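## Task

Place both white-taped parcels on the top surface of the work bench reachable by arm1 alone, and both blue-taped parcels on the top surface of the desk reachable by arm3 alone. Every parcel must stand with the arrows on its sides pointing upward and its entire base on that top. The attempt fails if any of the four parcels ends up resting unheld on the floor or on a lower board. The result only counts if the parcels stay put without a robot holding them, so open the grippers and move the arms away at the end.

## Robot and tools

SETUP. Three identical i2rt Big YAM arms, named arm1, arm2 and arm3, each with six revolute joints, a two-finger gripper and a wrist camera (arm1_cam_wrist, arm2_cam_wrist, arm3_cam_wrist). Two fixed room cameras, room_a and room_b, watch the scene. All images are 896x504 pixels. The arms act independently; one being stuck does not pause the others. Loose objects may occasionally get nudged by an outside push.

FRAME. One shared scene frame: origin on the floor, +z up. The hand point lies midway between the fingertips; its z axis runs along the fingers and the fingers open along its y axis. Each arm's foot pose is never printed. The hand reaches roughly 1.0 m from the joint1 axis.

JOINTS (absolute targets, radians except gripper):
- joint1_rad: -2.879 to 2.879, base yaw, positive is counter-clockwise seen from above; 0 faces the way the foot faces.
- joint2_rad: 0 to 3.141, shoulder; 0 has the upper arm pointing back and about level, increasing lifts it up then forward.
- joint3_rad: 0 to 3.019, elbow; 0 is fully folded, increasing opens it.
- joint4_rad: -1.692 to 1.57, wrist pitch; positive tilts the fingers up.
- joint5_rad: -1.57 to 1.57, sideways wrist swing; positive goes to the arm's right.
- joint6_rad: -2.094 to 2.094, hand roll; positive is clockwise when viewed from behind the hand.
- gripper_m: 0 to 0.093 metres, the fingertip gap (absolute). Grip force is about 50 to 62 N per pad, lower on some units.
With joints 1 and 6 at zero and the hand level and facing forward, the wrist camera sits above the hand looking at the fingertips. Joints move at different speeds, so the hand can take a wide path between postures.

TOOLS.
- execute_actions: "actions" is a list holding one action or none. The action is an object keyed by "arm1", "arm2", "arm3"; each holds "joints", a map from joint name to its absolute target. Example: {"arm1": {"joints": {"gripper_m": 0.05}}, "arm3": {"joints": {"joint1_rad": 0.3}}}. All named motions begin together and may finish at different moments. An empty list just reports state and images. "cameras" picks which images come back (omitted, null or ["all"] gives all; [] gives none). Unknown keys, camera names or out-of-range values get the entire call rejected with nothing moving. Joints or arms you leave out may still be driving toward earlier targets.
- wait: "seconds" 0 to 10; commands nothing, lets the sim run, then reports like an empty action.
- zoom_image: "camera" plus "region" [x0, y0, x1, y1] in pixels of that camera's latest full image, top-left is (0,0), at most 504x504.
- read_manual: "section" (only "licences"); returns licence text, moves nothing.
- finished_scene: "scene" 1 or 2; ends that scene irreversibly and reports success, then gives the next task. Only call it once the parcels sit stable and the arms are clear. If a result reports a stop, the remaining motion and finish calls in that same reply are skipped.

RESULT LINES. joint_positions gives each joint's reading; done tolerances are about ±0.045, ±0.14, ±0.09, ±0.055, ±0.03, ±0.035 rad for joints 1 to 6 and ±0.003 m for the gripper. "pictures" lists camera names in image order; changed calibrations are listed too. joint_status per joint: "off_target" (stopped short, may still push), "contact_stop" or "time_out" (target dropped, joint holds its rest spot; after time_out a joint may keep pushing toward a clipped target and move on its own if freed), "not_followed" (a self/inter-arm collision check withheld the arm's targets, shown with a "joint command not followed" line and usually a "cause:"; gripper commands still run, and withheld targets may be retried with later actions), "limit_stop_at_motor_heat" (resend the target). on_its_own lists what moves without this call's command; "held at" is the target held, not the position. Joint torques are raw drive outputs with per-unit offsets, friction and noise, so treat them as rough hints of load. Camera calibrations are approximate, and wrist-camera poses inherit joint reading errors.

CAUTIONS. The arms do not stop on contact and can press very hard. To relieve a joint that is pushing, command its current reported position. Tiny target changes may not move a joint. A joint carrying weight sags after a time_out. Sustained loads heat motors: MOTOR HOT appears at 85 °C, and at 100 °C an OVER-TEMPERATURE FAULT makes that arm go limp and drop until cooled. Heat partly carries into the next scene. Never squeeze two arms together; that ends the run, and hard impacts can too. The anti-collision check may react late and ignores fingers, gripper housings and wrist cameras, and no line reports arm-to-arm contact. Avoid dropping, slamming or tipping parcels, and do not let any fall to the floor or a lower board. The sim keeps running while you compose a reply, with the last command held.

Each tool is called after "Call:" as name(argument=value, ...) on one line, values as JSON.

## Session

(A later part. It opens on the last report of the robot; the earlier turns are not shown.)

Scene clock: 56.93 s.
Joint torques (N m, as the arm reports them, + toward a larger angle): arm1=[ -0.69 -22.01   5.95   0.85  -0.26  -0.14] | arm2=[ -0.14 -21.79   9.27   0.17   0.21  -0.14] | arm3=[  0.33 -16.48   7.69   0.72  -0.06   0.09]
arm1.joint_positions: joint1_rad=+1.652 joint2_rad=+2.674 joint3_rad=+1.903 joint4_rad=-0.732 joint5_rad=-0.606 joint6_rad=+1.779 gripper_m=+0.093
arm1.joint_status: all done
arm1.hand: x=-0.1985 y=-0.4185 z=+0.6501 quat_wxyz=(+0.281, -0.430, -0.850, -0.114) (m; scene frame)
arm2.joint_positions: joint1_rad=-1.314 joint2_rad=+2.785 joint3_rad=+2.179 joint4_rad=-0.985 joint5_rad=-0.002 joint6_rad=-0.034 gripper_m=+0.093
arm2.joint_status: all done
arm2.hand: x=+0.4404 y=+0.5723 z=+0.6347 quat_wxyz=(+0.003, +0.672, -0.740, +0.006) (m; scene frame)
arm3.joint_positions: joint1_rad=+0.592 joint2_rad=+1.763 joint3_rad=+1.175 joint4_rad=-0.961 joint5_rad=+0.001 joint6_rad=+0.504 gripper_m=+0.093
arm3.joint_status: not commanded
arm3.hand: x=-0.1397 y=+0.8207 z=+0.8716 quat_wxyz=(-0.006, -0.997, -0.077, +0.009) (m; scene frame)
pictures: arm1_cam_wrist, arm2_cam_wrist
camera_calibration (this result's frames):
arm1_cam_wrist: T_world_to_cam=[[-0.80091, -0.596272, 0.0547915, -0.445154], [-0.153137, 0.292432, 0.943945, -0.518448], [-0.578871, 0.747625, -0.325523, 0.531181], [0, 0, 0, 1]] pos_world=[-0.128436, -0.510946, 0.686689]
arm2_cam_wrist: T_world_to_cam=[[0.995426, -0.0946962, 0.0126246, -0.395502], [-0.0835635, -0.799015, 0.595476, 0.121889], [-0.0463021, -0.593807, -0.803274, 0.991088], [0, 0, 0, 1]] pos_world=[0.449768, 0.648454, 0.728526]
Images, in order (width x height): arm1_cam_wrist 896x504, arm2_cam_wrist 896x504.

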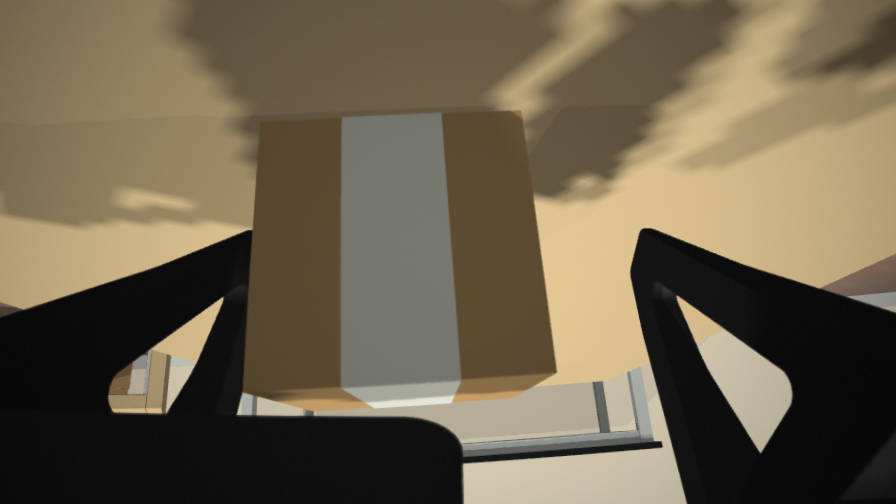

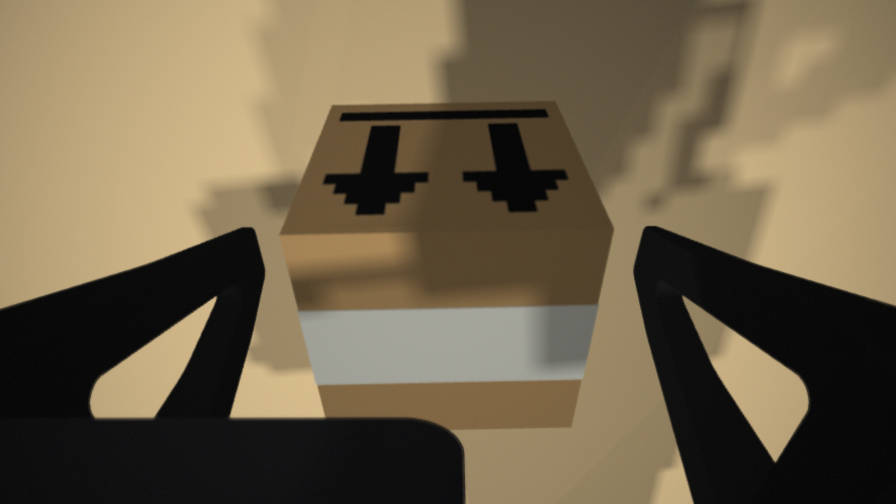

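Call:
execute_actions(actions=[{"arm1":{"joints":{"joint4_rad":-0.678}},"arm2":{"joints":{"joint3_rad":2.24}}}], cameras=[])

Call:
execute_actions(actions=[{"arm1":{"joints":{"gripper_m":0.04}},"arm2":{"joints":{"gripper_m":0.04}}}], cameras=["arm1_cam_wrist","arm2_cam_wrist"])

Scene clock: 57.73 s.
Joint torques (N m, as the arm reports them, + toward a larger angle): arm1=[ -0.54 -21.88   6.     0.93  -0.26  -0.13] | arm2=[  0.27 -22.87   9.27   0.19   0.21  -0.13] | arm3=[  0.3  -16.47   7.69   0.69  -0.07   0.09]
arm1.joint_positions: joint1_rad=+1.652 joint2_rad=+2.674 joint3_rad=+1.903 joint4_rad=-0.687 joint5_rad=-0.606 joint6_rad=+1.779 gripper_m=+0.093
arm1.joint_status: all done
arm1.hand: x=-0.1920 y=-0.4114 z=+0.6510 quat_wxyz=(+0.275, -0.424, -0.852, -0.134) (m; scene frame)
arm2.joint_positions: joint1_rad=-1.314 joint2_rad=+2.785 joint3_rad=+2.199 joint4_rad=-0.985 joint5_rad=-0.002 joint6_rad=-0.034 gripper_m=+0.093
arm2.joint_status: all done
arm2.hand: x=+0.4415 y=+0.5811 z=+0.6408 quat_wxyz=(-0.005, +0.672, -0.740, +0.000) (m; scene frame)
arm3.joint_positions: joint1_rad=+0.592 joint2_rad=+1.763 joint3_rad=+1.175 joint4_rad=-0.961 joint5_rad=+0.001 joint6_rad=+0.504 gripper_m=+0.093
arm3.joint_status: not commanded
arm3.hand: x=-0.1397 y=+0.8207 z=+0.8716 quat_wxyz=(-0.006, -0.997, -0.077, +0.009) (m; scene frame)
pictures: none
No camera images: the call's "cameras" was empty. Leave "cameras" out to get every camera's image.

Scene clock: 58.33 s.
Joint torques (N m, as the arm reports them, + toward a larger angle): arm1=[ -0.71 -22.23   6.04   0.94  -0.27  -0.13] | arm2=[ -0.16 -22.39   9.29   0.22   0.19  -0.12] | arm3=[  0.34 -16.48   7.69   0.7   -0.06   0.09]
arm1.joint_positions: joint1_rad=+1.652 joint2_rad=+2.674 joint3_rad=+1.903 joint4_rad=-0.686 joint5_rad=-0.606 joint6_rad=+1.778 gripper_m=+0.049
arm1.joint_status: gripper_m off_target (ended at +0.049, target +0.040)
arm1.hand: x=-0.1919 y=-0.4114 z=+0.6510 quat_wxyz=(+0.275, -0.424, -0.853, -0.135) (m; scene frame)
arm2.joint_positions: joint1_rad=-1.314 joint2_rad=+2.785 joint3_rad=+2.199 joint4_rad=-0.985 joint5_rad=-0.001 joint6_rad=-0.034 gripper_m=+0.050
arm2.joint_status: gripper_m off_target (ended at +0.050, target +0.040)
arm2.hand: x=+0.4416 y=+0.5811 z=+0.6409 quat_wxyz=(-0.005, +0.672, -0.740, +0.000) (m; scene frame)
arm3.joint_positions: joint1_rad=+0.592 joint2_rad=+1.763 joint3_rad=+1.175 joint4_rad=-0.961 joint5_rad=+0.001 joint6_rad=+0.504 gripper_m=+0.093
arm3.joint_status: not commanded
arm3.hand: x=-0.1397 y=+0.8207 z=+0.8716 quat_wxyz=(-0.006, -0.997, -0.077, +0.009) (m; scene frame)
pictures: arm1_cam_wrist, arm2_cam_wrist
camera_calibration (this result's frames):
arm1_cam_wrist: T_world_to_cam=[[-0.801918, -0.597351, 0.00993356, -0.407079], [-0.182607, 0.260905, 0.947936, -0.54159], [-0.568842, 0.758354, -0.318305, 0.531648], [0, 0, 0, 1]] pos_world=[-0.122918, -0.505042, 0.686662]
arm2_cam_wrist: T_world_to_cam=[[0.995432, -0.0944262, 0.0140763, -0.39707], [-0.0850663, -0.810336, 0.579758, 0.142676], [-0.0433378, -0.578307, -0.814667, 0.998324], [0, 0, 0, 1]] pos_world=[0.450658, 0.65546, 0.736174]
Images, in order (width x height): arm1_cam_wrist 896x504, arm2_cam_wrist 896x504.

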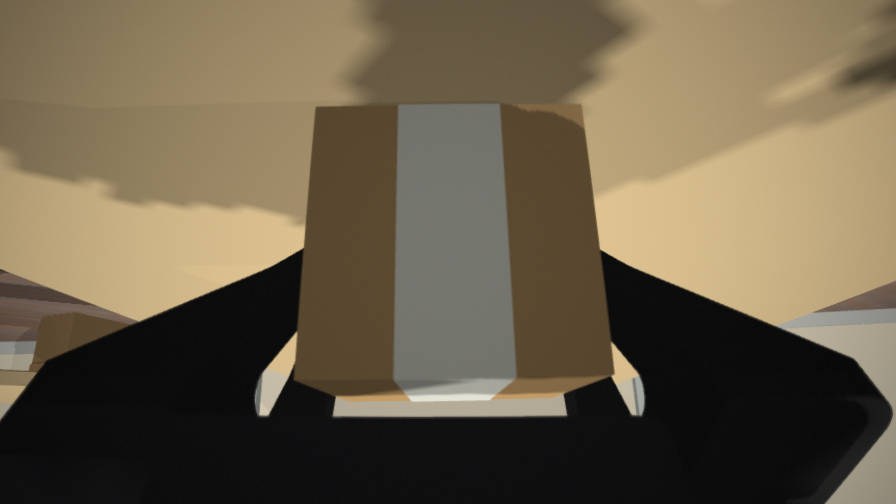

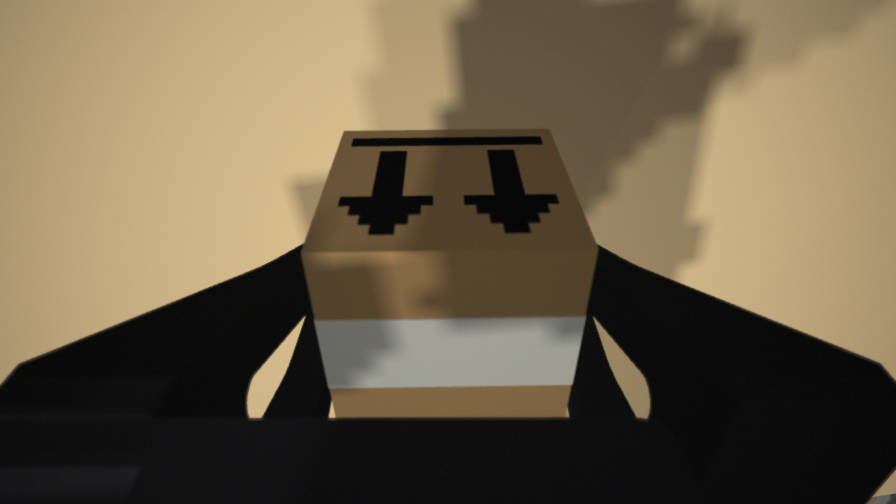

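Call:
execute_actions(actions=[{"arm1":{"joints":{"joint2_rad":2.3}},"arm2":{"joints":{"joint2_rad":2.45}}}], cameras=[])

Scene clock: 60.10 s.
Joint torques (N m, as the arm reports them, + toward a larger angle): arm1=[ -0.59 -21.91   8.98   1.21  -0.35  -0.17] | arm2=[ -0.22 -22.91   8.14   0.87   0.19  -0.13] | arm3=[  0.36 -16.5    7.69   0.68  -0.06   0.09]
arm1.joint_positions: joint1_rad=+1.652 joint2_rad=+2.274 joint3_rad=+1.900 joint4_rad=-0.677 joint5_rad=-0.603 joint6_rad=+1.777 gripper_m=+0.049
arm1.joint_status: all done
arm1.hand: x=-0.1278 y=-0.3462 z=+0.9399 quat_wxyz=(+0.213, -0.357, -0.853, -0.316) (m; scene frame)
arm2.joint_positions: joint1_rad=-1.314 joint2_rad=+2.457 joint3_rad=+2.236 joint4_rad=-0.983 joint5_rad=-0.001 joint6_rad=-0.034 gripper_m=+0.050
arm2.joint_status: all done
arm2.hand: x=+0.4524 y=+0.6788 z=+0.9041 quat_wxyz=(-0.144, +0.661, -0.727, -0.118) (m; scene frame)
arm3.joint_positions: joint1_rad=+0.592 joint2_rad=+1.763 joint3_rad=+1.175 joint4_rad=-0.961 joint5_rad=+0.001 joint6_rad=+0.504 gripper_m=+0.093
arm3.joint_status: not commanded
arm3.hand: x=-0.1397 y=+0.8207 z=+0.8716 quat_wxyz=(-0.006, -0.997, -0.077, +0.009) (m; scene frame)
pictures: none
No camera images: the call's "cameras" was empty. Leave "cameras" out to get every camera's image.

Call:
execute_actions(actions=[{"arm1":{"joints":{"joint1_rad":-1.417,"joint2_rad":2.07,"joint3_rad":1.105,"joint4_rad":0.36,"joint5_rad":0,"joint6_rad":0}},"arm2":{"joints":{"joint1_rad":1.129,"joint2_rad":2.29,"joint3_rad":1.61,"joint4_rad":-0.885,"joint6_rad":0}}}], cameras=["room_a"])

Scene clock: 63.30 s.
Joint torques (N m, as the arm reports them, + toward a larger angle): arm1=[  0.22 -17.03   5.91   2.24  -0.06  -0.14] | arm2=[ -0.07 -19.06   5.56  -0.16   0.19   0.13] | arm3=[  0.33 -16.48   7.69   0.68  -0.06   0.09]
arm1.joint_positions: joint1_rad=-1.424 joint2_rad=+2.054 joint3_rad=+1.109 joint4_rad=+0.350 joint5_rad=+0.000 joint6_rad=+0.010 gripper_m=+0.049
arm1.joint_status: all done
arm1.hand: x=-1.0240 y=-1.5134 z=+0.8718 quat_wxyz=(-0.199, -0.800, -0.376, +0.422) (m; scene frame)
arm2.joint_positions: joint1_rad=+1.124 joint2_rad=+2.303 joint3_rad=+1.614 joint4_rad=-0.881 joint5_rad=-0.001 joint6_rad=-0.010 gripper_m=+0.050
arm2.joint_status: all done
arm2.hand: x=-0.1123 y=-0.5493 z=+0.7635 quat_wxyz=(-0.001, +0.931, +0.365, +0.005) (m; scene frame)
arm3.joint_positions: joint1_rad=+0.592 joint2_rad=+1.763 joint3_rad=+1.175 joint4_rad=-0.961 joint5_rad=+0.001 joint6_rad=+0.504 gripper_m=+0.093
arm3.joint_status: not commanded
arm3.hand: x=-0.1397 y=+0.8207 z=+0.8716 quat_wxyz=(-0.006, -0.997, -0.077, +0.009) (m; scene frame)
pictures: room_a
Images, in order (width x height): room_a 896x504.

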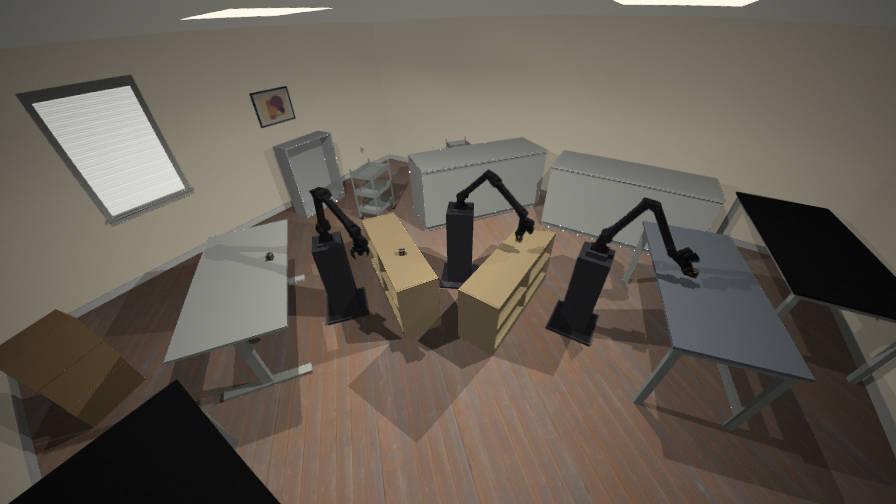

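Call:
execute_actions(actions=[{"arm1":{"joints":{"joint2_rad":2.195,"joint4_rad":0.462}},"arm2":{"joints":{"joint2_rad":2.521,"joint3_rad":1.687,"joint4_rad":-0.705}},"arm3":{"joints":{"joint1_rad":1.355,"joint2_rad":2.31,"joint3_rad":1.745,"joint4_rad":-0.995,"joint6_rad":-0.02}}}], cameras=["arm3_cam_wrist","arm1_cam_wrist"])

Scene clock: 65.93 s.
Joint torques (N m, as the arm reports them, + toward a larger angle): arm1=[  0.53 -18.05   5.58   2.32  -0.06  -0.15] | arm2=[  0.1  -19.62   5.98   0.34   0.19   0.13] | arm3=[  0.13 -21.76  11.12   0.81  -0.05  -0.04]
arm1.joint_positions: joint1_rad=-1.424 joint2_rad=+2.187 joint3_rad=+1.098 joint4_rad=+0.449 joint5_rad=+0.000 joint6_rad=+0.009 gripper_m=+0.049
arm1.joint_status: all done
arm1.hand: x=-1.0148 y=-1.5013 z=+0.8002 quat_wxyz=(-0.191, -0.809, -0.381, +0.404) (m; scene frame)
arm2.joint_positions: joint1_rad=+1.124 joint2_rad=+2.531 joint3_rad=+1.674 joint4_rad=-0.714 joint5_rad=-0.002 joint6_rad=-0.010 gripper_m=+0.049
arm2.joint_status: all done
arm2.hand: x=-0.1115 y=-0.5487 z=+0.6430 quat_wxyz=(-0.001, +0.931, +0.365, +0.006) (m; scene frame)
arm3.joint_positions: joint1_rad=+1.350 joint2_rad=+2.292 joint3_rad=+1.704 joint4_rad=-0.991 joint5_rad=-0.001 joint6_rad=-0.012 gripper_m=+0.093
arm3.joint_status: all done
arm3.hand: x=+0.1448 y=+0.4851 z=+0.7526 quat_wxyz=(+0.002, -0.756, -0.655, -0.003) (m; scene frame)
pictures: arm1_cam_wrist, arm3_cam_wrist
camera_calibration (this result's frames):
arm1_cam_wrist: T_world_to_cam=[[-0.766647, 0.64199, -0.0100565, 0.192941], [0.615113, 0.72988, -0.298179, 1.96183], [-0.184088, -0.234784, -0.954457, 0.346117], [0, 0, 0, 1]] pos_world=[-0.995112, -1.4745, 0.917272]
arm3_cam_wrist: T_world_to_cam=[[-0.989937, 0.141169, -0.00978347, 0.0810254], [0.109063, 0.805195, 0.582895, -0.84109], [0.090164, 0.575962, -0.812489, 0.441704], [0, 0, 0, 1]] pos_world=[0.132116, 0.411399, 0.849939]
Images, in order (width x height): arm1_cam_wrist 896x504, arm3_cam_wrist 896x504.

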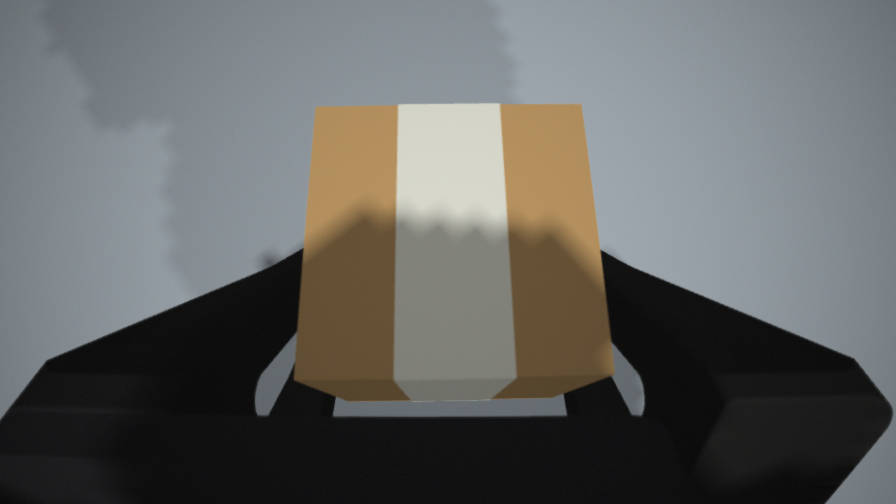

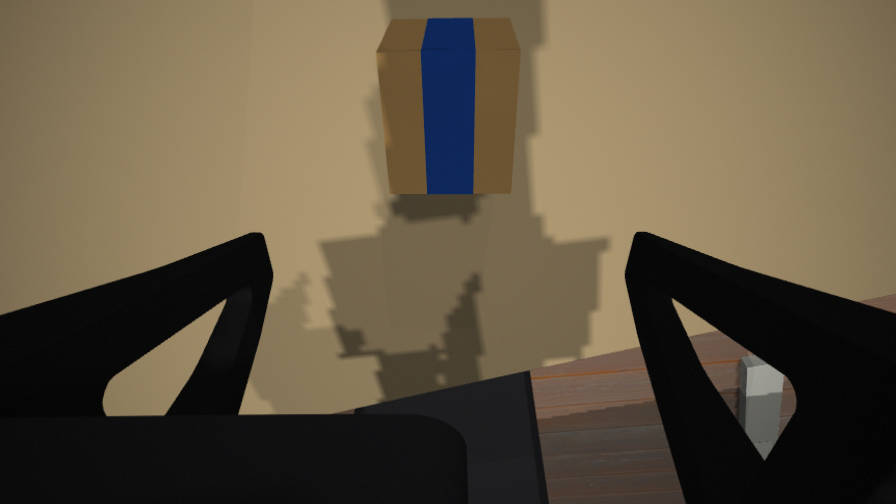

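Call:
execute_actions(actions=[{"arm1":{"joints":{"gripper_m":0.093}},"arm2":{"joints":{"gripper_m":0.093}},"arm3":{"joints":{"joint2_rad":2.487,"joint3_rad":1.75,"joint4_rad":-0.805}}}], cameras=["arm3_cam_wrist","arm1_cam_wrist","arm2_cam_wrist"])

Scene clock: 67.40 s.
Joint torques (N m, as the arm reports them, + toward a larger angle): arm1=[  0.56 -18.08   5.57   2.28  -0.06  -0.15] | arm2=[ -0.01 -19.74   5.85   0.34   0.19   0.12] | arm3=[  0.1  -23.88   8.37   1.32  -0.05  -0.04]
arm1.joint_positions: joint1_rad=-1.424 joint2_rad=+2.187 joint3_rad=+1.098 joint4_rad=+0.450 joint5_rad=+0.000 joint6_rad=+0.009 gripper_m=+0.093
arm1.joint_status: all done
arm1.hand: x=-1.0148 y=-1.5014 z=+0.8004 quat_wxyz=(-0.191, -0.809, -0.381, +0.405) (m; scene frame)
arm2.joint_positions: joint1_rad=+1.124 joint2_rad=+2.531 joint3_rad=+1.674 joint4_rad=-0.714 joint5_rad=-0.002 joint6_rad=-0.010 gripper_m=+0.093
arm2.joint_status: all done
arm2.hand: x=-0.1115 y=-0.5487 z=+0.6430 quat_wxyz=(-0.001, +0.931, +0.365, +0.006) (m; scene frame)
arm3.joint_positions: joint1_rad=+1.350 joint2_rad=+2.485 joint3_rad=+1.733 joint4_rad=-0.814 joint5_rad=-0.001 joint6_rad=-0.012 gripper_m=+0.093
arm3.joint_status: all done
arm3.hand: x=+0.1442 y=+0.4805 z=+0.6412 quat_wxyz=(-0.002, -0.756, -0.655, +0.001) (m; scene frame)
pictures: arm1_cam_wrist, arm2_cam_wrist, arm3_cam_wrist
camera_calibration (this result's frames):
arm1_cam_wrist: T_world_to_cam=[[-0.766804, 0.641807, -0.00976046, 0.192273], [0.614728, 0.729906, -0.29891, 1.96221], [-0.184719, -0.235206, -0.954231, 0.344774], [0, 0, 0, 1]] pos_world=[-0.995105, -1.47454, 0.917397]
arm2_cam_wrist: T_world_to_cam=[[-0.680715, 0.732525, 0.00577636, 0.319018], [0.590845, 0.544361, 0.595461, -0.0125427], [0.433046, 0.408752, -0.803364, 0.910193], [0, 0, 0, 1]] pos_world=[-0.169584, -0.598905, 0.736842]
arm3_cam_wrist: T_world_to_cam=[[-0.989954, 0.141061, -0.00960809, 0.0799323], [0.110201, 0.812379, 0.572622, -0.76938], [0.0885803, 0.565811, -0.819763, 0.363704], [0, 0, 0, 1]] pos_world=[0.131698, 0.407965, 0.739484]
Images, in order (width x height): arm1_cam_wrist 896x504, arm2_cam_wrist 896x504, arm3_cam_wrist 896x504.

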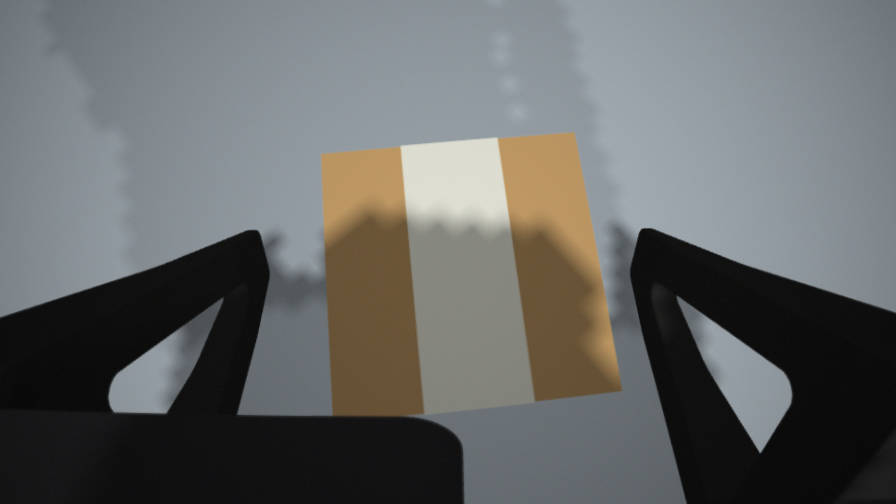

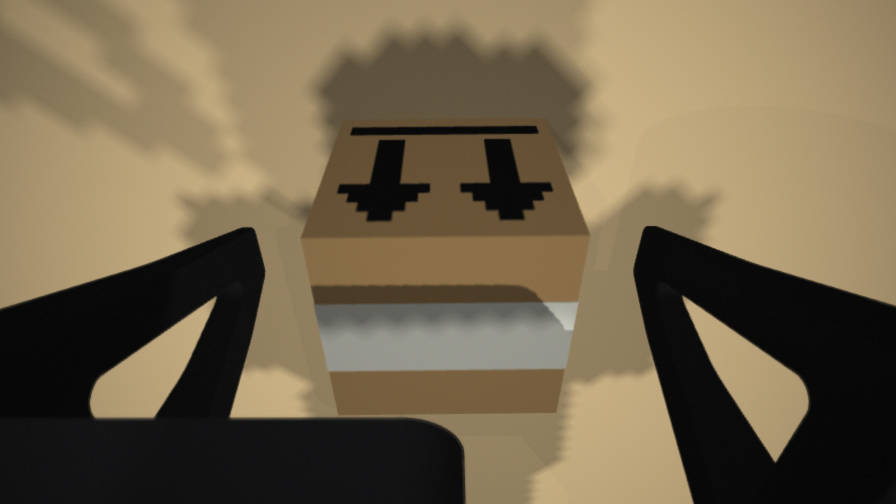

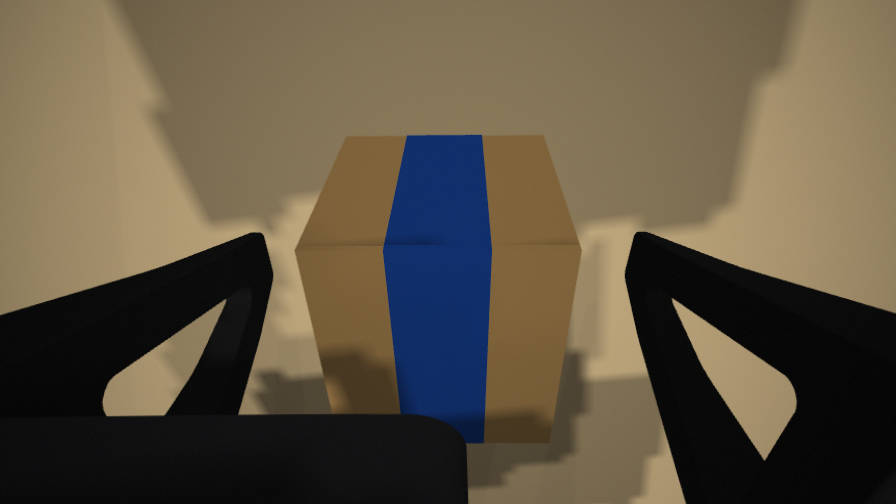

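Call:
execute_actions(actions=[{"arm1":{"joints":{"joint2_rad":1.9}},"arm2":{"joints":{"joint2_rad":2.1,"joint3_rad":1.5}},"arm3":{"joints":{"gripper_m":0.04}}}], cameras=[])

Scene clock: 68.93 s.
Joint torques (N m, as the arm reports them, + toward a larger angle): arm1=[  0.47 -14.61   8.22   2.03  -0.07  -0.14] | arm2=[  0.06 -15.89   7.2    0.7    0.19   0.12] | arm3=[  0.12 -24.21   8.4    1.32  -0.06  -0.04]
arm1.joint_positions: joint1_rad=-1.424 joint2_rad=+1.868 joint3_rad=+1.096 joint4_rad=+0.462 joint5_rad=+0.000 joint6_rad=+0.009 gripper_m=+0.093
arm1.joint_status: all done
arm1.hand: x=-1.0365 y=-1.5302 z=+1.0163 quat_wxyz=(-0.252, -0.731, -0.345, +0.531) (m; scene frame)
arm2.joint_positions: joint1_rad=+1.124 joint2_rad=+2.094 joint3_rad=+1.493 joint4_rad=-0.710 joint5_rad=-0.002 joint6_rad=-0.010 gripper_m=+0.093
arm2.joint_status: all done
arm2.hand: x=-0.1331 y=-0.5683 z=+0.8559 quat_wxyz=(+0.045, +0.924, +0.362, -0.115) (m; scene frame)
arm3.joint_positions: joint1_rad=+1.350 joint2_rad=+2.485 joint3_rad=+1.733 joint4_rad=-0.814 joint5_rad=-0.001 joint6_rad=-0.013 gripper_m=+0.050
arm3.joint_status: gripper_m off_target (ended at +0.050, target +0.040)
arm3.hand: x=+0.1442 y=+0.4805 z=+0.6412 quat_wxyz=(-0.002, -0.756, -0.655, +0.001) (m; scene frame)
pictures: none
No camera images: the call's "cameras" was empty. Leave "cameras" out to get every camera's image.

Call:
execute_actions(actions=[{"arm1":{"joints":{"joint1_rad":1.594,"joint2_rad":2.0,"joint3_rad":1.79,"joint4_rad":-0.95,"joint6_rad":0.02}},"arm2":{"joints":{"joint1_rad":0.0,"joint2_rad":0.6,"joint3_rad":1.0,"joint4_rad":-0.5}},"arm3":{"joints":{"joint2_rad":1.9,"joint3_rad":1.4,"joint4_rad":-1.05}}}], cameras=[])

Scene clock: 71.77 s.
Joint torques (N m, as the arm reports them, + toward a larger angle): arm1=[ -0.32 -21.12  10.2    0.89  -0.02   0.01] | arm2=[-0.36  1.08  7.94  1.83  0.03  0.11] | arm3=[  0.09 -16.29   8.61   0.9   -0.06  -0.04]
arm1.joint_positions: joint1_rad=+1.605 joint2_rad=+2.000 joint3_rad=+1.776 joint4_rad=-0.942 joint5_rad=-0.001 joint6_rad=+0.013 gripper_m=+0.093
arm1.joint_status: all done
arm1.hand: x=-0.0808 y=-0.4882 z=+1.0254 quat_wxyz=(-0.185, +0.362, -0.910, -0.081) (m; scene frame)
arm2.joint_positions: joint1_rad=+0.001 joint2_rad=+0.594 joint3_rad=+1.004 joint4_rad=-0.508 joint5_rad=+0.003 joint6_rad=-0.008 gripper_m=+0.093
arm2.joint_status: all done
arm2.hand: x=+0.0256 y=-0.0080 z=+1.4181 quat_wxyz=(-0.136, +0.730, -0.137, -0.656) (m; scene frame)
arm3.joint_positions: joint1_rad=+1.350 joint2_rad=+1.872 joint3_rad=+1.401 joint4_rad=-1.044 joint5_rad=-0.001 joint6_rad=-0.013 gripper_m=+0.050
arm3.joint_status: all done
arm3.hand: x=+0.1580 y=+0.5699 z=+0.8934 quat_wxyz=(-0.019, -0.755, -0.655, +0.021) (m; scene frame)
pictures: none
No camera images: the call's "cameras" was empty. Leave "cameras" out to get every camera's image.

Call:
execute_actions(actions=[{"arm1":{"joints":{"joint1_rad":1.585,"joint2_rad":2.385}},"arm3":{"joints":{"joint1_rad":-1.157,"joint2_rad":1.994,"joint3_rad":1.375,"joint4_rad":-0.945}}}], cameras=["arm1_cam_wrist"])

Scene clock: 74.53 s.
Joint torques (N m, as the arm reports them, + toward a larger angle): arm1=[ -0.88 -24.08   8.78   0.55  -0.02   0.02] | arm2=[-0.34  1.11  7.92  1.84  0.03  0.11] | arm3=[  0.38 -19.05   8.02   0.88  -0.15  -0.02]
arm1.joint_positions: joint1_rad=+1.598 joint2_rad=+2.395 joint3_rad=+1.765 joint4_rad=-0.950 joint5_rad=-0.001 joint6_rad=+0.013 gripper_m=+0.093
arm1.joint_status: all done
arm1.hand: x=-0.1199 y=-0.5301 z=+0.7568 quat_wxyz=(+0.004, +0.367, -0.930, -0.002) (m; scene frame)
arm2.joint_positions: joint1_rad=+0.001 joint2_rad=+0.594 joint3_rad=+1.004 joint4_rad=-0.508 joint5_rad=+0.003 joint6_rad=-0.008 gripper_m=+0.093
arm2.joint_status: not commanded
arm2.hand: x=+0.0256 y=-0.0080 z=+1.4181 quat_wxyz=(-0.136, +0.730, -0.137, -0.656) (m; scene frame)
arm3.joint_positions: joint1_rad=-1.163 joint2_rad=+1.988 joint3_rad=+1.374 joint4_rad=-0.941 joint5_rad=+0.002 joint6_rad=-0.014 gripper_m=+0.050
arm3.joint_status: all done
arm3.hand: x=-0.0077 y=+1.6086 z=+0.8225 quat_wxyz=(+0.005, -0.857, +0.515, +0.005) (m; scene frame)
pictures: arm1_cam_wrist
camera_calibration (this result's frames):
arm1_cam_wrist: T_world_to_cam=[[0.675075, -0.737707, -0.00784403, -0.305131], [-0.592865, -0.548797, 0.589349, -0.80479], [-0.439072, -0.393205, -0.80784, 0.471916], [0, 0, 0, 1]] pos_world=[-0.0639402, -0.481204, 0.853142]
Images, in order (width x height): arm1_cam_wrist 896x504.

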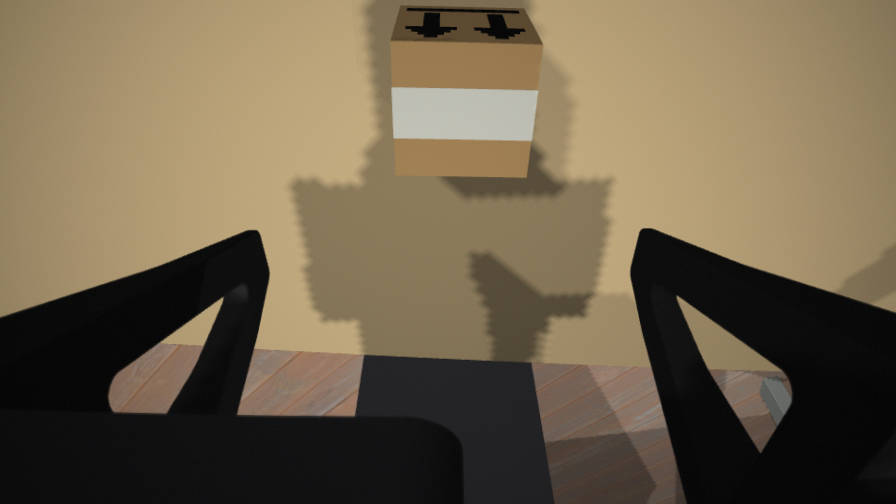

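Call:
execute_actions(actions=[{"arm1":{"joints":{"joint1_rad":1.578,"joint2_rad":2.605,"joint3_rad":1.862,"joint4_rad":-0.803}},"arm3":{"joints":{"joint2_rad":2.112,"joint3_rad":1.348,"joint4_rad":-0.798}}}], cameras=["arm1_cam_wrist"])

Scene clock: 76.23 s.
Joint torques (N m, as the arm reports them, + toward a larger angle): arm1=[ -0.85 -23.84   7.01   0.79  -0.03   0.02] | arm2=[-0.34  1.13  7.94  1.87  0.03  0.11] | arm3=[  0.08 -19.36   7.62   1.35  -0.14  -0.02]
arm1.joint_positions: joint1_rad=+1.591 joint2_rad=+2.601 joint3_rad=+1.851 joint4_rad=-0.808 joint5_rad=-0.001 joint6_rad=+0.013 gripper_m=+0.093
arm1.joint_status: all done
arm1.hand: x=-0.1087 y=-0.5246 z=+0.6505 quat_wxyz=(-0.006, +0.364, -0.931, -0.006) (m; scene frame)
arm2.joint_positions: joint1_rad=+0.001 joint2_rad=+0.594 joint3_rad=+1.004 joint4_rad=-0.508 joint5_rad=+0.003 joint6_rad=-0.008 gripper_m=+0.093
arm2.joint_status: not commanded
arm2.hand: x=+0.0256 y=-0.0080 z=+1.4181 quat_wxyz=(-0.136, +0.730, -0.137, -0.656) (m; scene frame)
arm3.joint_positions: joint1_rad=-1.163 joint2_rad=+2.102 joint3_rad=+1.340 joint4_rad=-0.808 joint5_rad=+0.002 joint6_rad=-0.014 gripper_m=+0.050
arm3.joint_status: all done
arm3.hand: x=-0.0055 y=+1.6045 z=+0.7524 quat_wxyz=(+0.001, -0.857, +0.515, -0.001) (m; scene frame)
pictures: arm1_cam_wrist
camera_calibration (this result's frames):
arm1_cam_wrist: T_world_to_cam=[[0.670008, -0.742307, -0.00839387, -0.312088], [-0.605673, -0.55315, 0.572001, -0.724883], [-0.429243, -0.378161, -0.82021, 0.410137], [0, 0, 0, 1]] pos_world=[-0.0538918, -0.477536, 0.748413]
Images, in order (width x height): arm1_cam_wrist 896x504.

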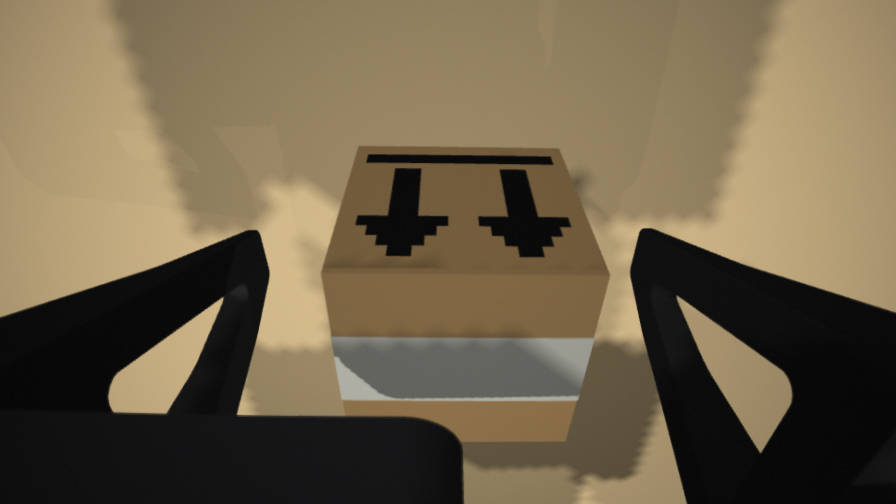

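Call:
execute_actions(actions=[{"arm1":{"joints":{"gripper_m":0.04}},"arm3":{"joints":{"joint2_rad":2.125}}}], cameras=[])

Call:
execute_actions(actions=[{"arm1":{"joints":{"joint2_rad":2.1}},"arm3":{"joints":{"gripper_m":0.093}}}], cameras=["arm3_cam_wrist"])

Scene clock: 76.97 s.
Joint torques (N m, as the arm reports them, + toward a larger angle): arm1=[ -0.99 -23.8    7.02   0.78  -0.02   0.02] | arm2=[-0.29  1.    7.93  1.85  0.02  0.11] | arm3=[  0.1  -17.77   7.7    1.34  -0.14  -0.02]
arm1.joint_positions: joint1_rad=+1.591 joint2_rad=+2.601 joint3_rad=+1.851 joint4_rad=-0.808 joint5_rad=+0.000 joint6_rad=+0.013 gripper_m=+0.049
arm1.joint_status: gripper_m off_target (ended at +0.049, target +0.040)
arm1.hand: x=-0.1087 y=-0.5246 z=+0.6505 quat_wxyz=(-0.006, +0.364, -0.931, -0.006) (m; scene frame)
arm2.joint_positions: joint1_rad=+0.001 joint2_rad=+0.594 joint3_rad=+1.004 joint4_rad=-0.508 joint5_rad=+0.003 joint6_rad=-0.008 gripper_m=+0.093
arm2.joint_status: not commanded
arm2.hand: x=+0.0256 y=-0.0080 z=+1.4181 quat_wxyz=(-0.136, +0.730, -0.137, -0.656) (m; scene frame)
arm3.joint_positions: joint1_rad=-1.163 joint2_rad=+2.102 joint3_rad=+1.340 joint4_rad=-0.808 joint5_rad=+0.002 joint6_rad=-0.014 gripper_m=+0.050
arm3.joint_status: all done
arm3.hand: x=-0.0055 y=+1.6045 z=+0.7524 quat_wxyz=(+0.001, -0.857, +0.515, -0.001) (m; scene frame)
pictures: none
No camera images: the call's "cameras" was empty. Leave "cameras" out to get every camera's image.

Scene clock: 78.63 s.
Joint torques (N m, as the arm reports them, + toward a larger angle): arm1=[ -0.91 -20.51   9.68   1.43  -0.04   0.01] | arm2=[-0.31  1.04  7.93  1.84  0.02  0.11] | arm3=[  0.12 -17.95   7.65   1.35  -0.14  -0.02]
arm1.joint_positions: joint1_rad=+1.591 joint2_rad=+2.079 joint3_rad=+1.858 joint4_rad=-0.802 joint5_rad=+0.000 joint6_rad=+0.013 gripper_m=+0.049
arm1.joint_status: all done
arm1.hand: x=-0.0334 y=-0.4569 z=+1.0243 quat_wxyz=(-0.250, +0.350, -0.897, -0.106) (m; scene frame)
arm2.joint_positions: joint1_rad=+0.001 joint2_rad=+0.594 joint3_rad=+1.004 joint4_rad=-0.508 joint5_rad=+0.003 joint6_rad=-0.008 gripper_m=+0.093
arm2.joint_status: not commanded
arm2.hand: x=+0.0256 y=-0.0080 z=+1.4181 quat_wxyz=(-0.136, +0.730, -0.137, -0.656) (m; scene frame)
arm3.joint_positions: joint1_rad=-1.163 joint2_rad=+2.102 joint3_rad=+1.340 joint4_rad=-0.808 joint5_rad=+0.002 joint6_rad=-0.014 gripper_m=+0.093
arm3.joint_status: all done
arm3.hand: x=-0.0055 y=+1.6045 z=+0.7524 quat_wxyz=(+0.001, -0.857, +0.515, -0.001) (m; scene frame)
pictures: arm3_cam_wrist
camera_calibration (this result's frames):
arm3_cam_wrist: T_world_to_cam=[[0.882546, 0.470191, -0.00574889, -0.746455], [0.386925, -0.719198, 0.577099, 0.725849], [0.267212, -0.51154, -0.816654, 1.5594], [0, 0, 0, 1]] pos_world=[-0.0387595, 1.6707, 0.850315]
Images, in order (width x height): arm3_cam_wrist 896x504.

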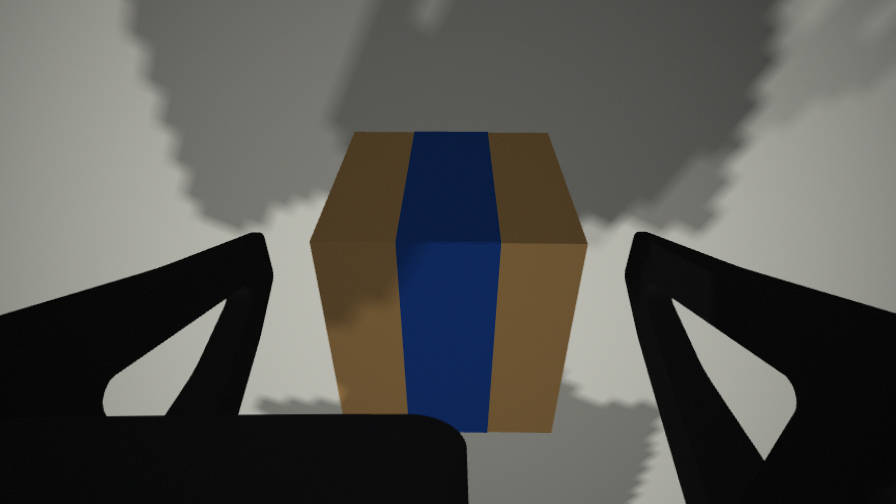

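Call:
execute_actions(actions=[{"arm1":{"joints":{"joint1_rad":-1.117,"joint2_rad":2.235,"joint3_rad":1.835,"joint4_rad":-1.175,"joint6_rad":0}},"arm3":{"joints":{"joint2_rad":1.2,"joint3_rad":0.9,"joint4_rad":-0.7}}}], cameras=["arm3_cam_wrist"])

Scene clock: 81.43 s.
Joint torques (N m, as the arm reports them, + toward a larger angle): arm1=[  0.89 -23.48   8.1    0.26  -0.08  -0.12] | arm2=[-0.37  1.1   7.91  1.86  0.03  0.12] | arm3=[ 0.14 -8.74  9.85  2.31 -0.14 -0.02]
arm1.joint_positions: joint1_rad=-1.128 joint2_rad=+2.240 joint3_rad=+1.831 joint4_rad=-1.168 joint5_rad=+0.001 joint6_rad=+0.007 gripper_m=+0.049
arm1.joint_status: all done
arm1.hand: x=-0.8410 y=-1.5923 z=+0.8715 quat_wxyz=(+0.006, -0.833, -0.554, -0.003) (m; scene frame)
arm2.joint_positions: joint1_rad=+0.001 joint2_rad=+0.594 joint3_rad=+1.004 joint4_rad=-0.508 joint5_rad=+0.003 joint6_rad=-0.008 gripper_m=+0.093
arm2.joint_status: not commanded
arm2.hand: x=+0.0256 y=-0.0080 z=+1.4181 quat_wxyz=(-0.136, +0.730, -0.137, -0.656) (m; scene frame)
arm3.joint_positions: joint1_rad=-1.163 joint2_rad=+1.197 joint3_rad=+0.904 joint4_rad=-0.708 joint5_rad=+0.002 joint6_rad=-0.014 gripper_m=+0.093
arm3.joint_status: all done
arm3.hand: x=+0.0413 y=+1.5128 z=+1.0304 quat_wxyz=(+0.149, -0.822, +0.495, +0.238) (m; scene frame)
pictures: arm3_cam_wrist
camera_calibration (this result's frames):
arm3_cam_wrist: T_world_to_cam=[[0.88213, 0.470991, 0.00380643, -0.754107], [0.470368, -0.881325, 0.0449397, 1.2715], [0.0245209, -0.0378522, -0.998982, 1.20834], [0, 0, 0, 1]] pos_world=[0.0375176, 1.52152, 1.15284]
Images, in order (width x height): arm3_cam_wrist 896x504.

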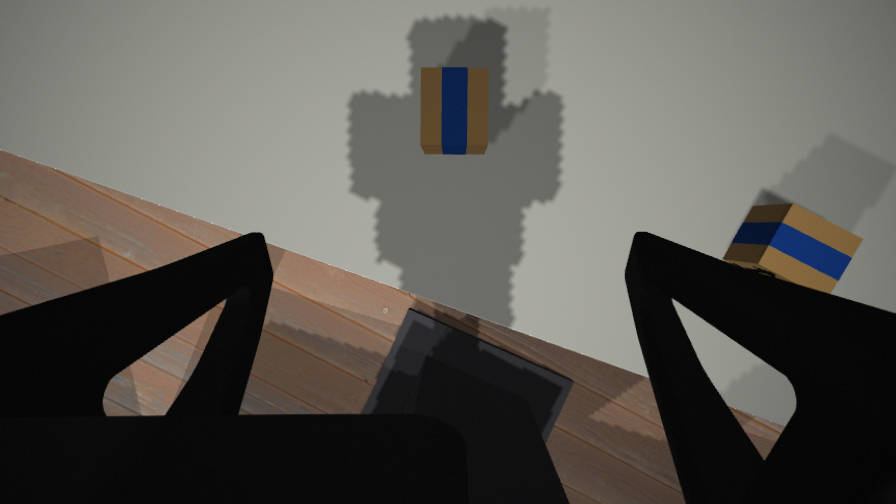

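Call:
execute_actions(actions=[{"arm1":{"joints":{"joint2_rad":2.345,"joint3_rad":1.795,"joint4_rad":-1.035}},"arm3":{"joints":{"joint1_rad":-1.5,"joint4_rad":-0.5}}}], cameras=["arm3_cam_wrist"])

Scene clock: 82.97 s.
Joint torques (N m, as the arm reports them, + toward a larger angle): arm1=[  1.01 -21.68   7.65   0.79  -0.1   -0.11] | arm2=[-0.42  1.06  7.92  1.85  0.03  0.11] | arm3=[ 0.37 -9.   10.09  2.87 -0.1  -0.02]
arm1.joint_positions: joint1_rad=-1.128 joint2_rad=+2.325 joint3_rad=+1.792 joint4_rad=-1.041 joint5_rad=+0.001 joint6_rad=+0.007 gripper_m=+0.049
arm1.joint_status: all done
arm1.hand: x=-0.8409 y=-1.5913 z=+0.8039 quat_wxyz=(+0.005, -0.833, -0.554, -0.002) (m; scene frame)
arm2.joint_positions: joint1_rad=+0.001 joint2_rad=+0.594 joint3_rad=+1.004 joint4_rad=-0.508 joint5_rad=+0.003 joint6_rad=-0.008 gripper_m=+0.093
arm2.joint_status: not commanded
arm2.hand: x=+0.0256 y=-0.0080 z=+1.4181 quat_wxyz=(-0.136, +0.730, -0.137, -0.656) (m; scene frame)
arm3.joint_positions: joint1_rad=-1.508 joint2_rad=+1.197 joint3_rad=+0.904 joint4_rad=-0.516 joint5_rad=+0.001 joint6_rad=-0.014 gripper_m=+0.093
arm3.joint_status: all done
arm3.hand: x=+0.1827 y=+1.5946 z=+1.0596 quat_wxyz=(+0.248, -0.701, +0.608, +0.277) (m; scene frame)
pictures: arm3_cam_wrist
camera_calibration (this result's frames):
arm3_cam_wrist: T_world_to_cam=[[0.989534, 0.144158, 0.00644166, -0.41874], [0.143537, -0.978722, -0.146633, 1.69386], [-0.0148336, 0.146023, -0.98917, 0.940713], [0, 0, 0, 1]] pos_world=[0.185179, 1.58082, 1.1816]
Images, in order (width x height): arm3_cam_wrist 896x504.

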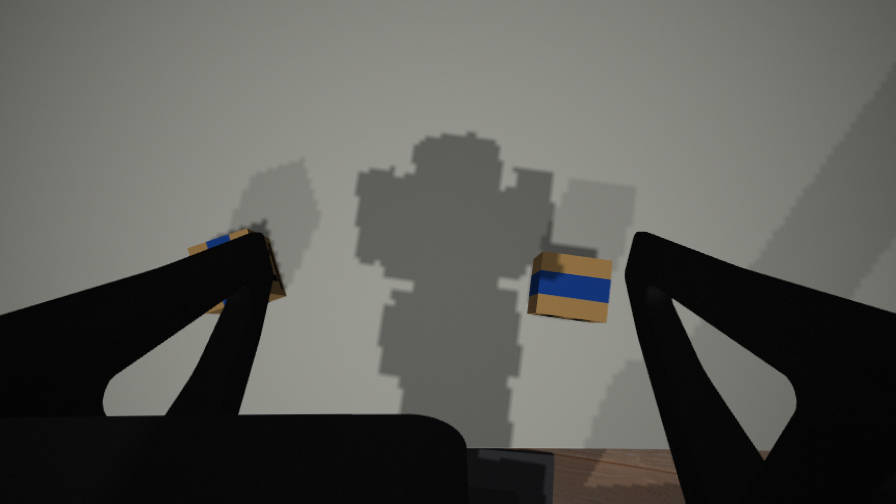

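Call:
execute_actions(actions=[{"arm1":{"joints":{"gripper_m":0.093}},"arm3":{"joints":{"joint4_rad":-0.85}}}], cameras=["arm3_cam_wrist","arm1_cam_wrist"])

Call:
execute_actions(actions=[{"arm1":{"joints":{"joint2_rad":1.5,"joint3_rad":1.3,"joint4_rad":-0.9}}}], cameras=["arm1_cam_wrist","room_a","room_b"])

Scene clock: 84.20 s.
Joint torques (N m, as the arm reports them, + toward a larger angle): arm1=[  0.88 -21.3    7.72   0.78  -0.08  -0.12] | arm2=[-0.34  1.04  7.93  1.84  0.03  0.1 ] | arm3=[ 0.32 -8.52  9.67  1.48 -0.1  -0.02]
arm1.joint_positions: joint1_rad=-1.128 joint2_rad=+2.325 joint3_rad=+1.792 joint4_rad=-1.041 joint5_rad=+0.001 joint6_rad=+0.007 gripper_m=+0.093
arm1.joint_status: all done
arm1.hand: x=-0.8409 y=-1.5913 z=+0.8039 quat_wxyz=(+0.005, -0.833, -0.554, -0.002) (m; scene frame)
arm2.joint_positions: joint1_rad=+0.001 joint2_rad=+0.594 joint3_rad=+1.004 joint4_rad=-0.508 joint5_rad=+0.003 joint6_rad=-0.008 gripper_m=+0.093
arm2.joint_status: not commanded
arm2.hand: x=+0.0256 y=-0.0080 z=+1.4181 quat_wxyz=(-0.136, +0.730, -0.137, -0.656) (m; scene frame)
arm3.joint_positions: joint1_rad=-1.508 joint2_rad=+1.197 joint3_rad=+0.904 joint4_rad=-0.840 joint5_rad=+0.001 joint6_rad=-0.014 gripper_m=+0.093
arm3.joint_status: all done
arm3.hand: x=+0.1911 y=+1.5295 z=+1.0148 quat_wxyz=(+0.145, -0.738, +0.639, +0.161) (m; scene frame)
pictures: arm1_cam_wrist, arm3_cam_wrist
camera_calibration (this result's frames):
arm1_cam_wrist: T_world_to_cam=[[-0.917894, 0.39678, 0.00595825, -0.146269], [0.322957, 0.738222, 0.592222, 0.973479], [0.230584, 0.545522, -0.805752, 1.8314], [0, 0, 0, 1]] pos_world=[-0.870941, -1.65967, 0.900008]
arm3_cam_wrist: T_world_to_cam=[[0.989423, 0.145054, 0.000853073, -0.413078], [0.142628, -0.973913, 0.176494, 1.28727], [0.0264319, -0.174506, -0.984301, 1.38346], [0, 0, 0, 1]] pos_world=[0.188541, 1.55503, 1.1349]
Images, in order (width x height): arm1_cam_wrist 896x504, arm3_cam_wrist 896x504.

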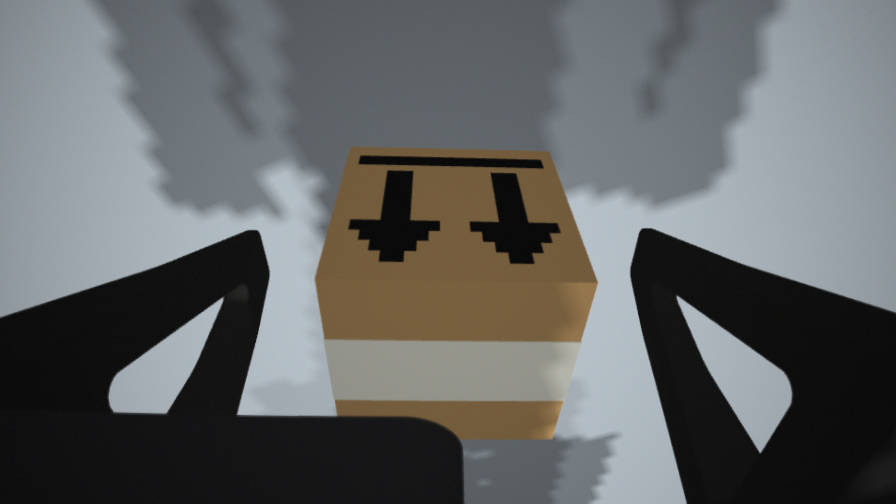

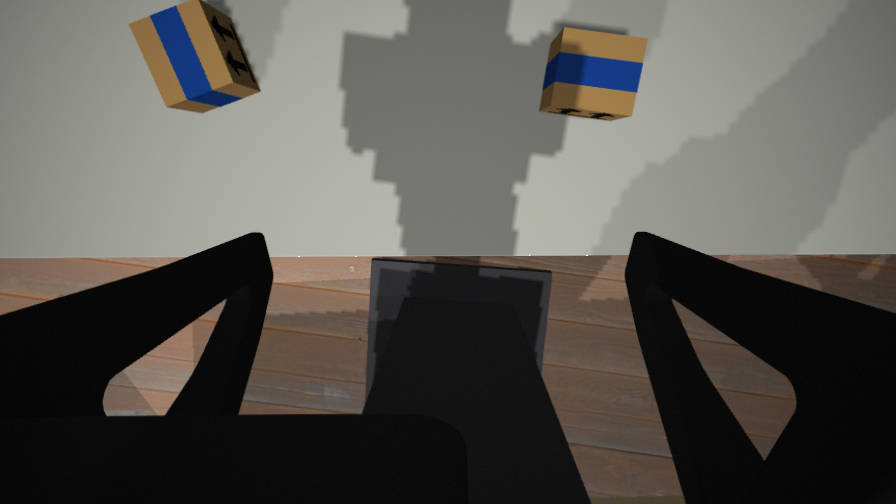

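Scene clock: 85.80 s.
Joint torques (N m, as the arm reports them, + toward a larger angle): arm1=[  0.97 -10.99   9.08   1.59  -0.09  -0.12] | arm2=[-0.33  1.05  7.91  1.85  0.03  0.11] | arm3=[ 0.31 -8.53  9.66  1.46 -0.1  -0.02]
arm1.joint_positions: joint1_rad=-1.128 joint2_rad=+1.473 joint3_rad=+1.304 joint4_rad=-0.905 joint5_rad=+0.001 joint6_rad=+0.007 gripper_m=+0.093
arm1.joint_status: all done
arm1.hand: x=-0.7974 y=-1.4895 z=+1.1185 quat_wxyz=(-0.134, -0.807, -0.538, +0.203) (m; scene frame)
arm2.joint_positions: joint1_rad=+0.001 joint2_rad=+0.594 joint3_rad=+1.004 joint4_rad=-0.508 joint5_rad=+0.003 joint6_rad=-0.008 gripper_m=+0.093
arm2.joint_status: not commanded
arm2.hand: x=+0.0256 y=-0.0080 z=+1.4181 quat_wxyz=(-0.136, +0.730, -0.137, -0.656) (m; scene frame)
arm3.joint_positions: joint1_rad=-1.508 joint2_rad=+1.197 joint3_rad=+0.904 joint4_rad=-0.840 joint5_rad=+0.001 joint6_rad=-0.014 gripper_m=+0.093
arm3.joint_status: not commanded
arm3.hand: x=+0.1911 y=+1.5295 z=+1.0148 quat_wxyz=(+0.145, -0.738, +0.639, +0.161) (m; scene frame)
pictures: arm1_cam_wrist, room_a, room_b
camera_calibration (this result's frames):
arm1_cam_wrist: T_world_to_cam=[[-0.918663, 0.395031, -0.00295582, -0.141779], [0.391182, 0.910704, 0.132641, 1.5233], [0.0550893, 0.120696, -0.99116, 1.45397], [0, 0, 0, 1]] pos_world=[-0.806232, -1.50675, 1.23865]
Images, in order (width x height): arm1_cam_wrist 896x504, room_a 896x504, room_b 896x504.

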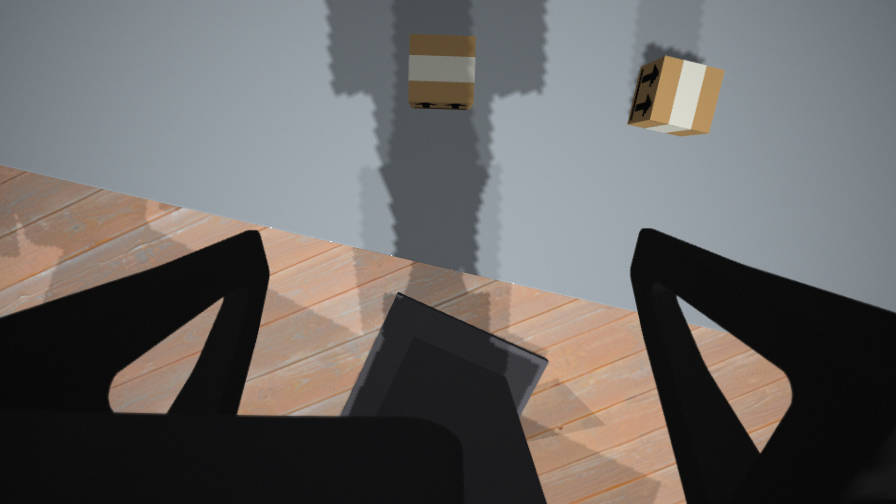

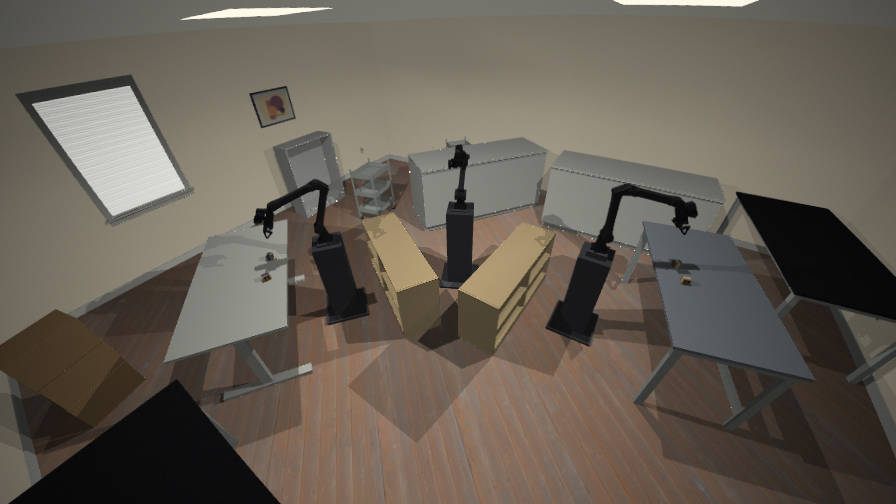

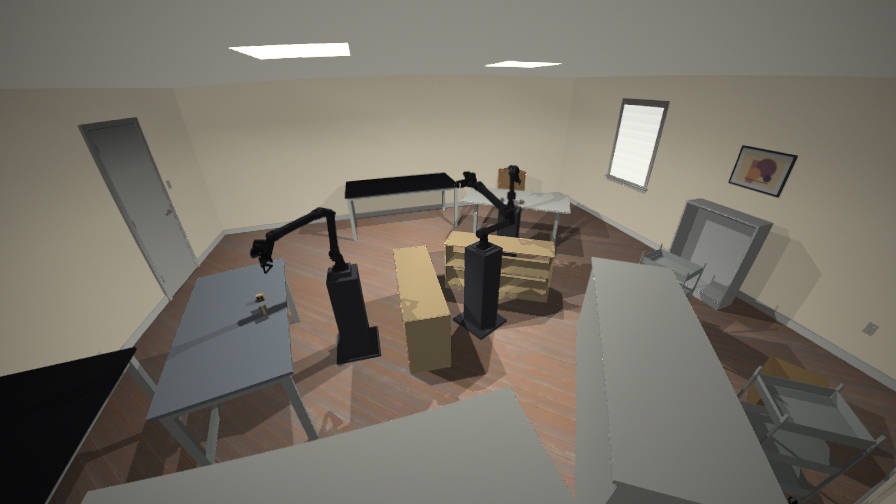

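All four parcels are upright and on the right tops.

Call:
finished_scene(scene=1)

The scene is finished: the task was done.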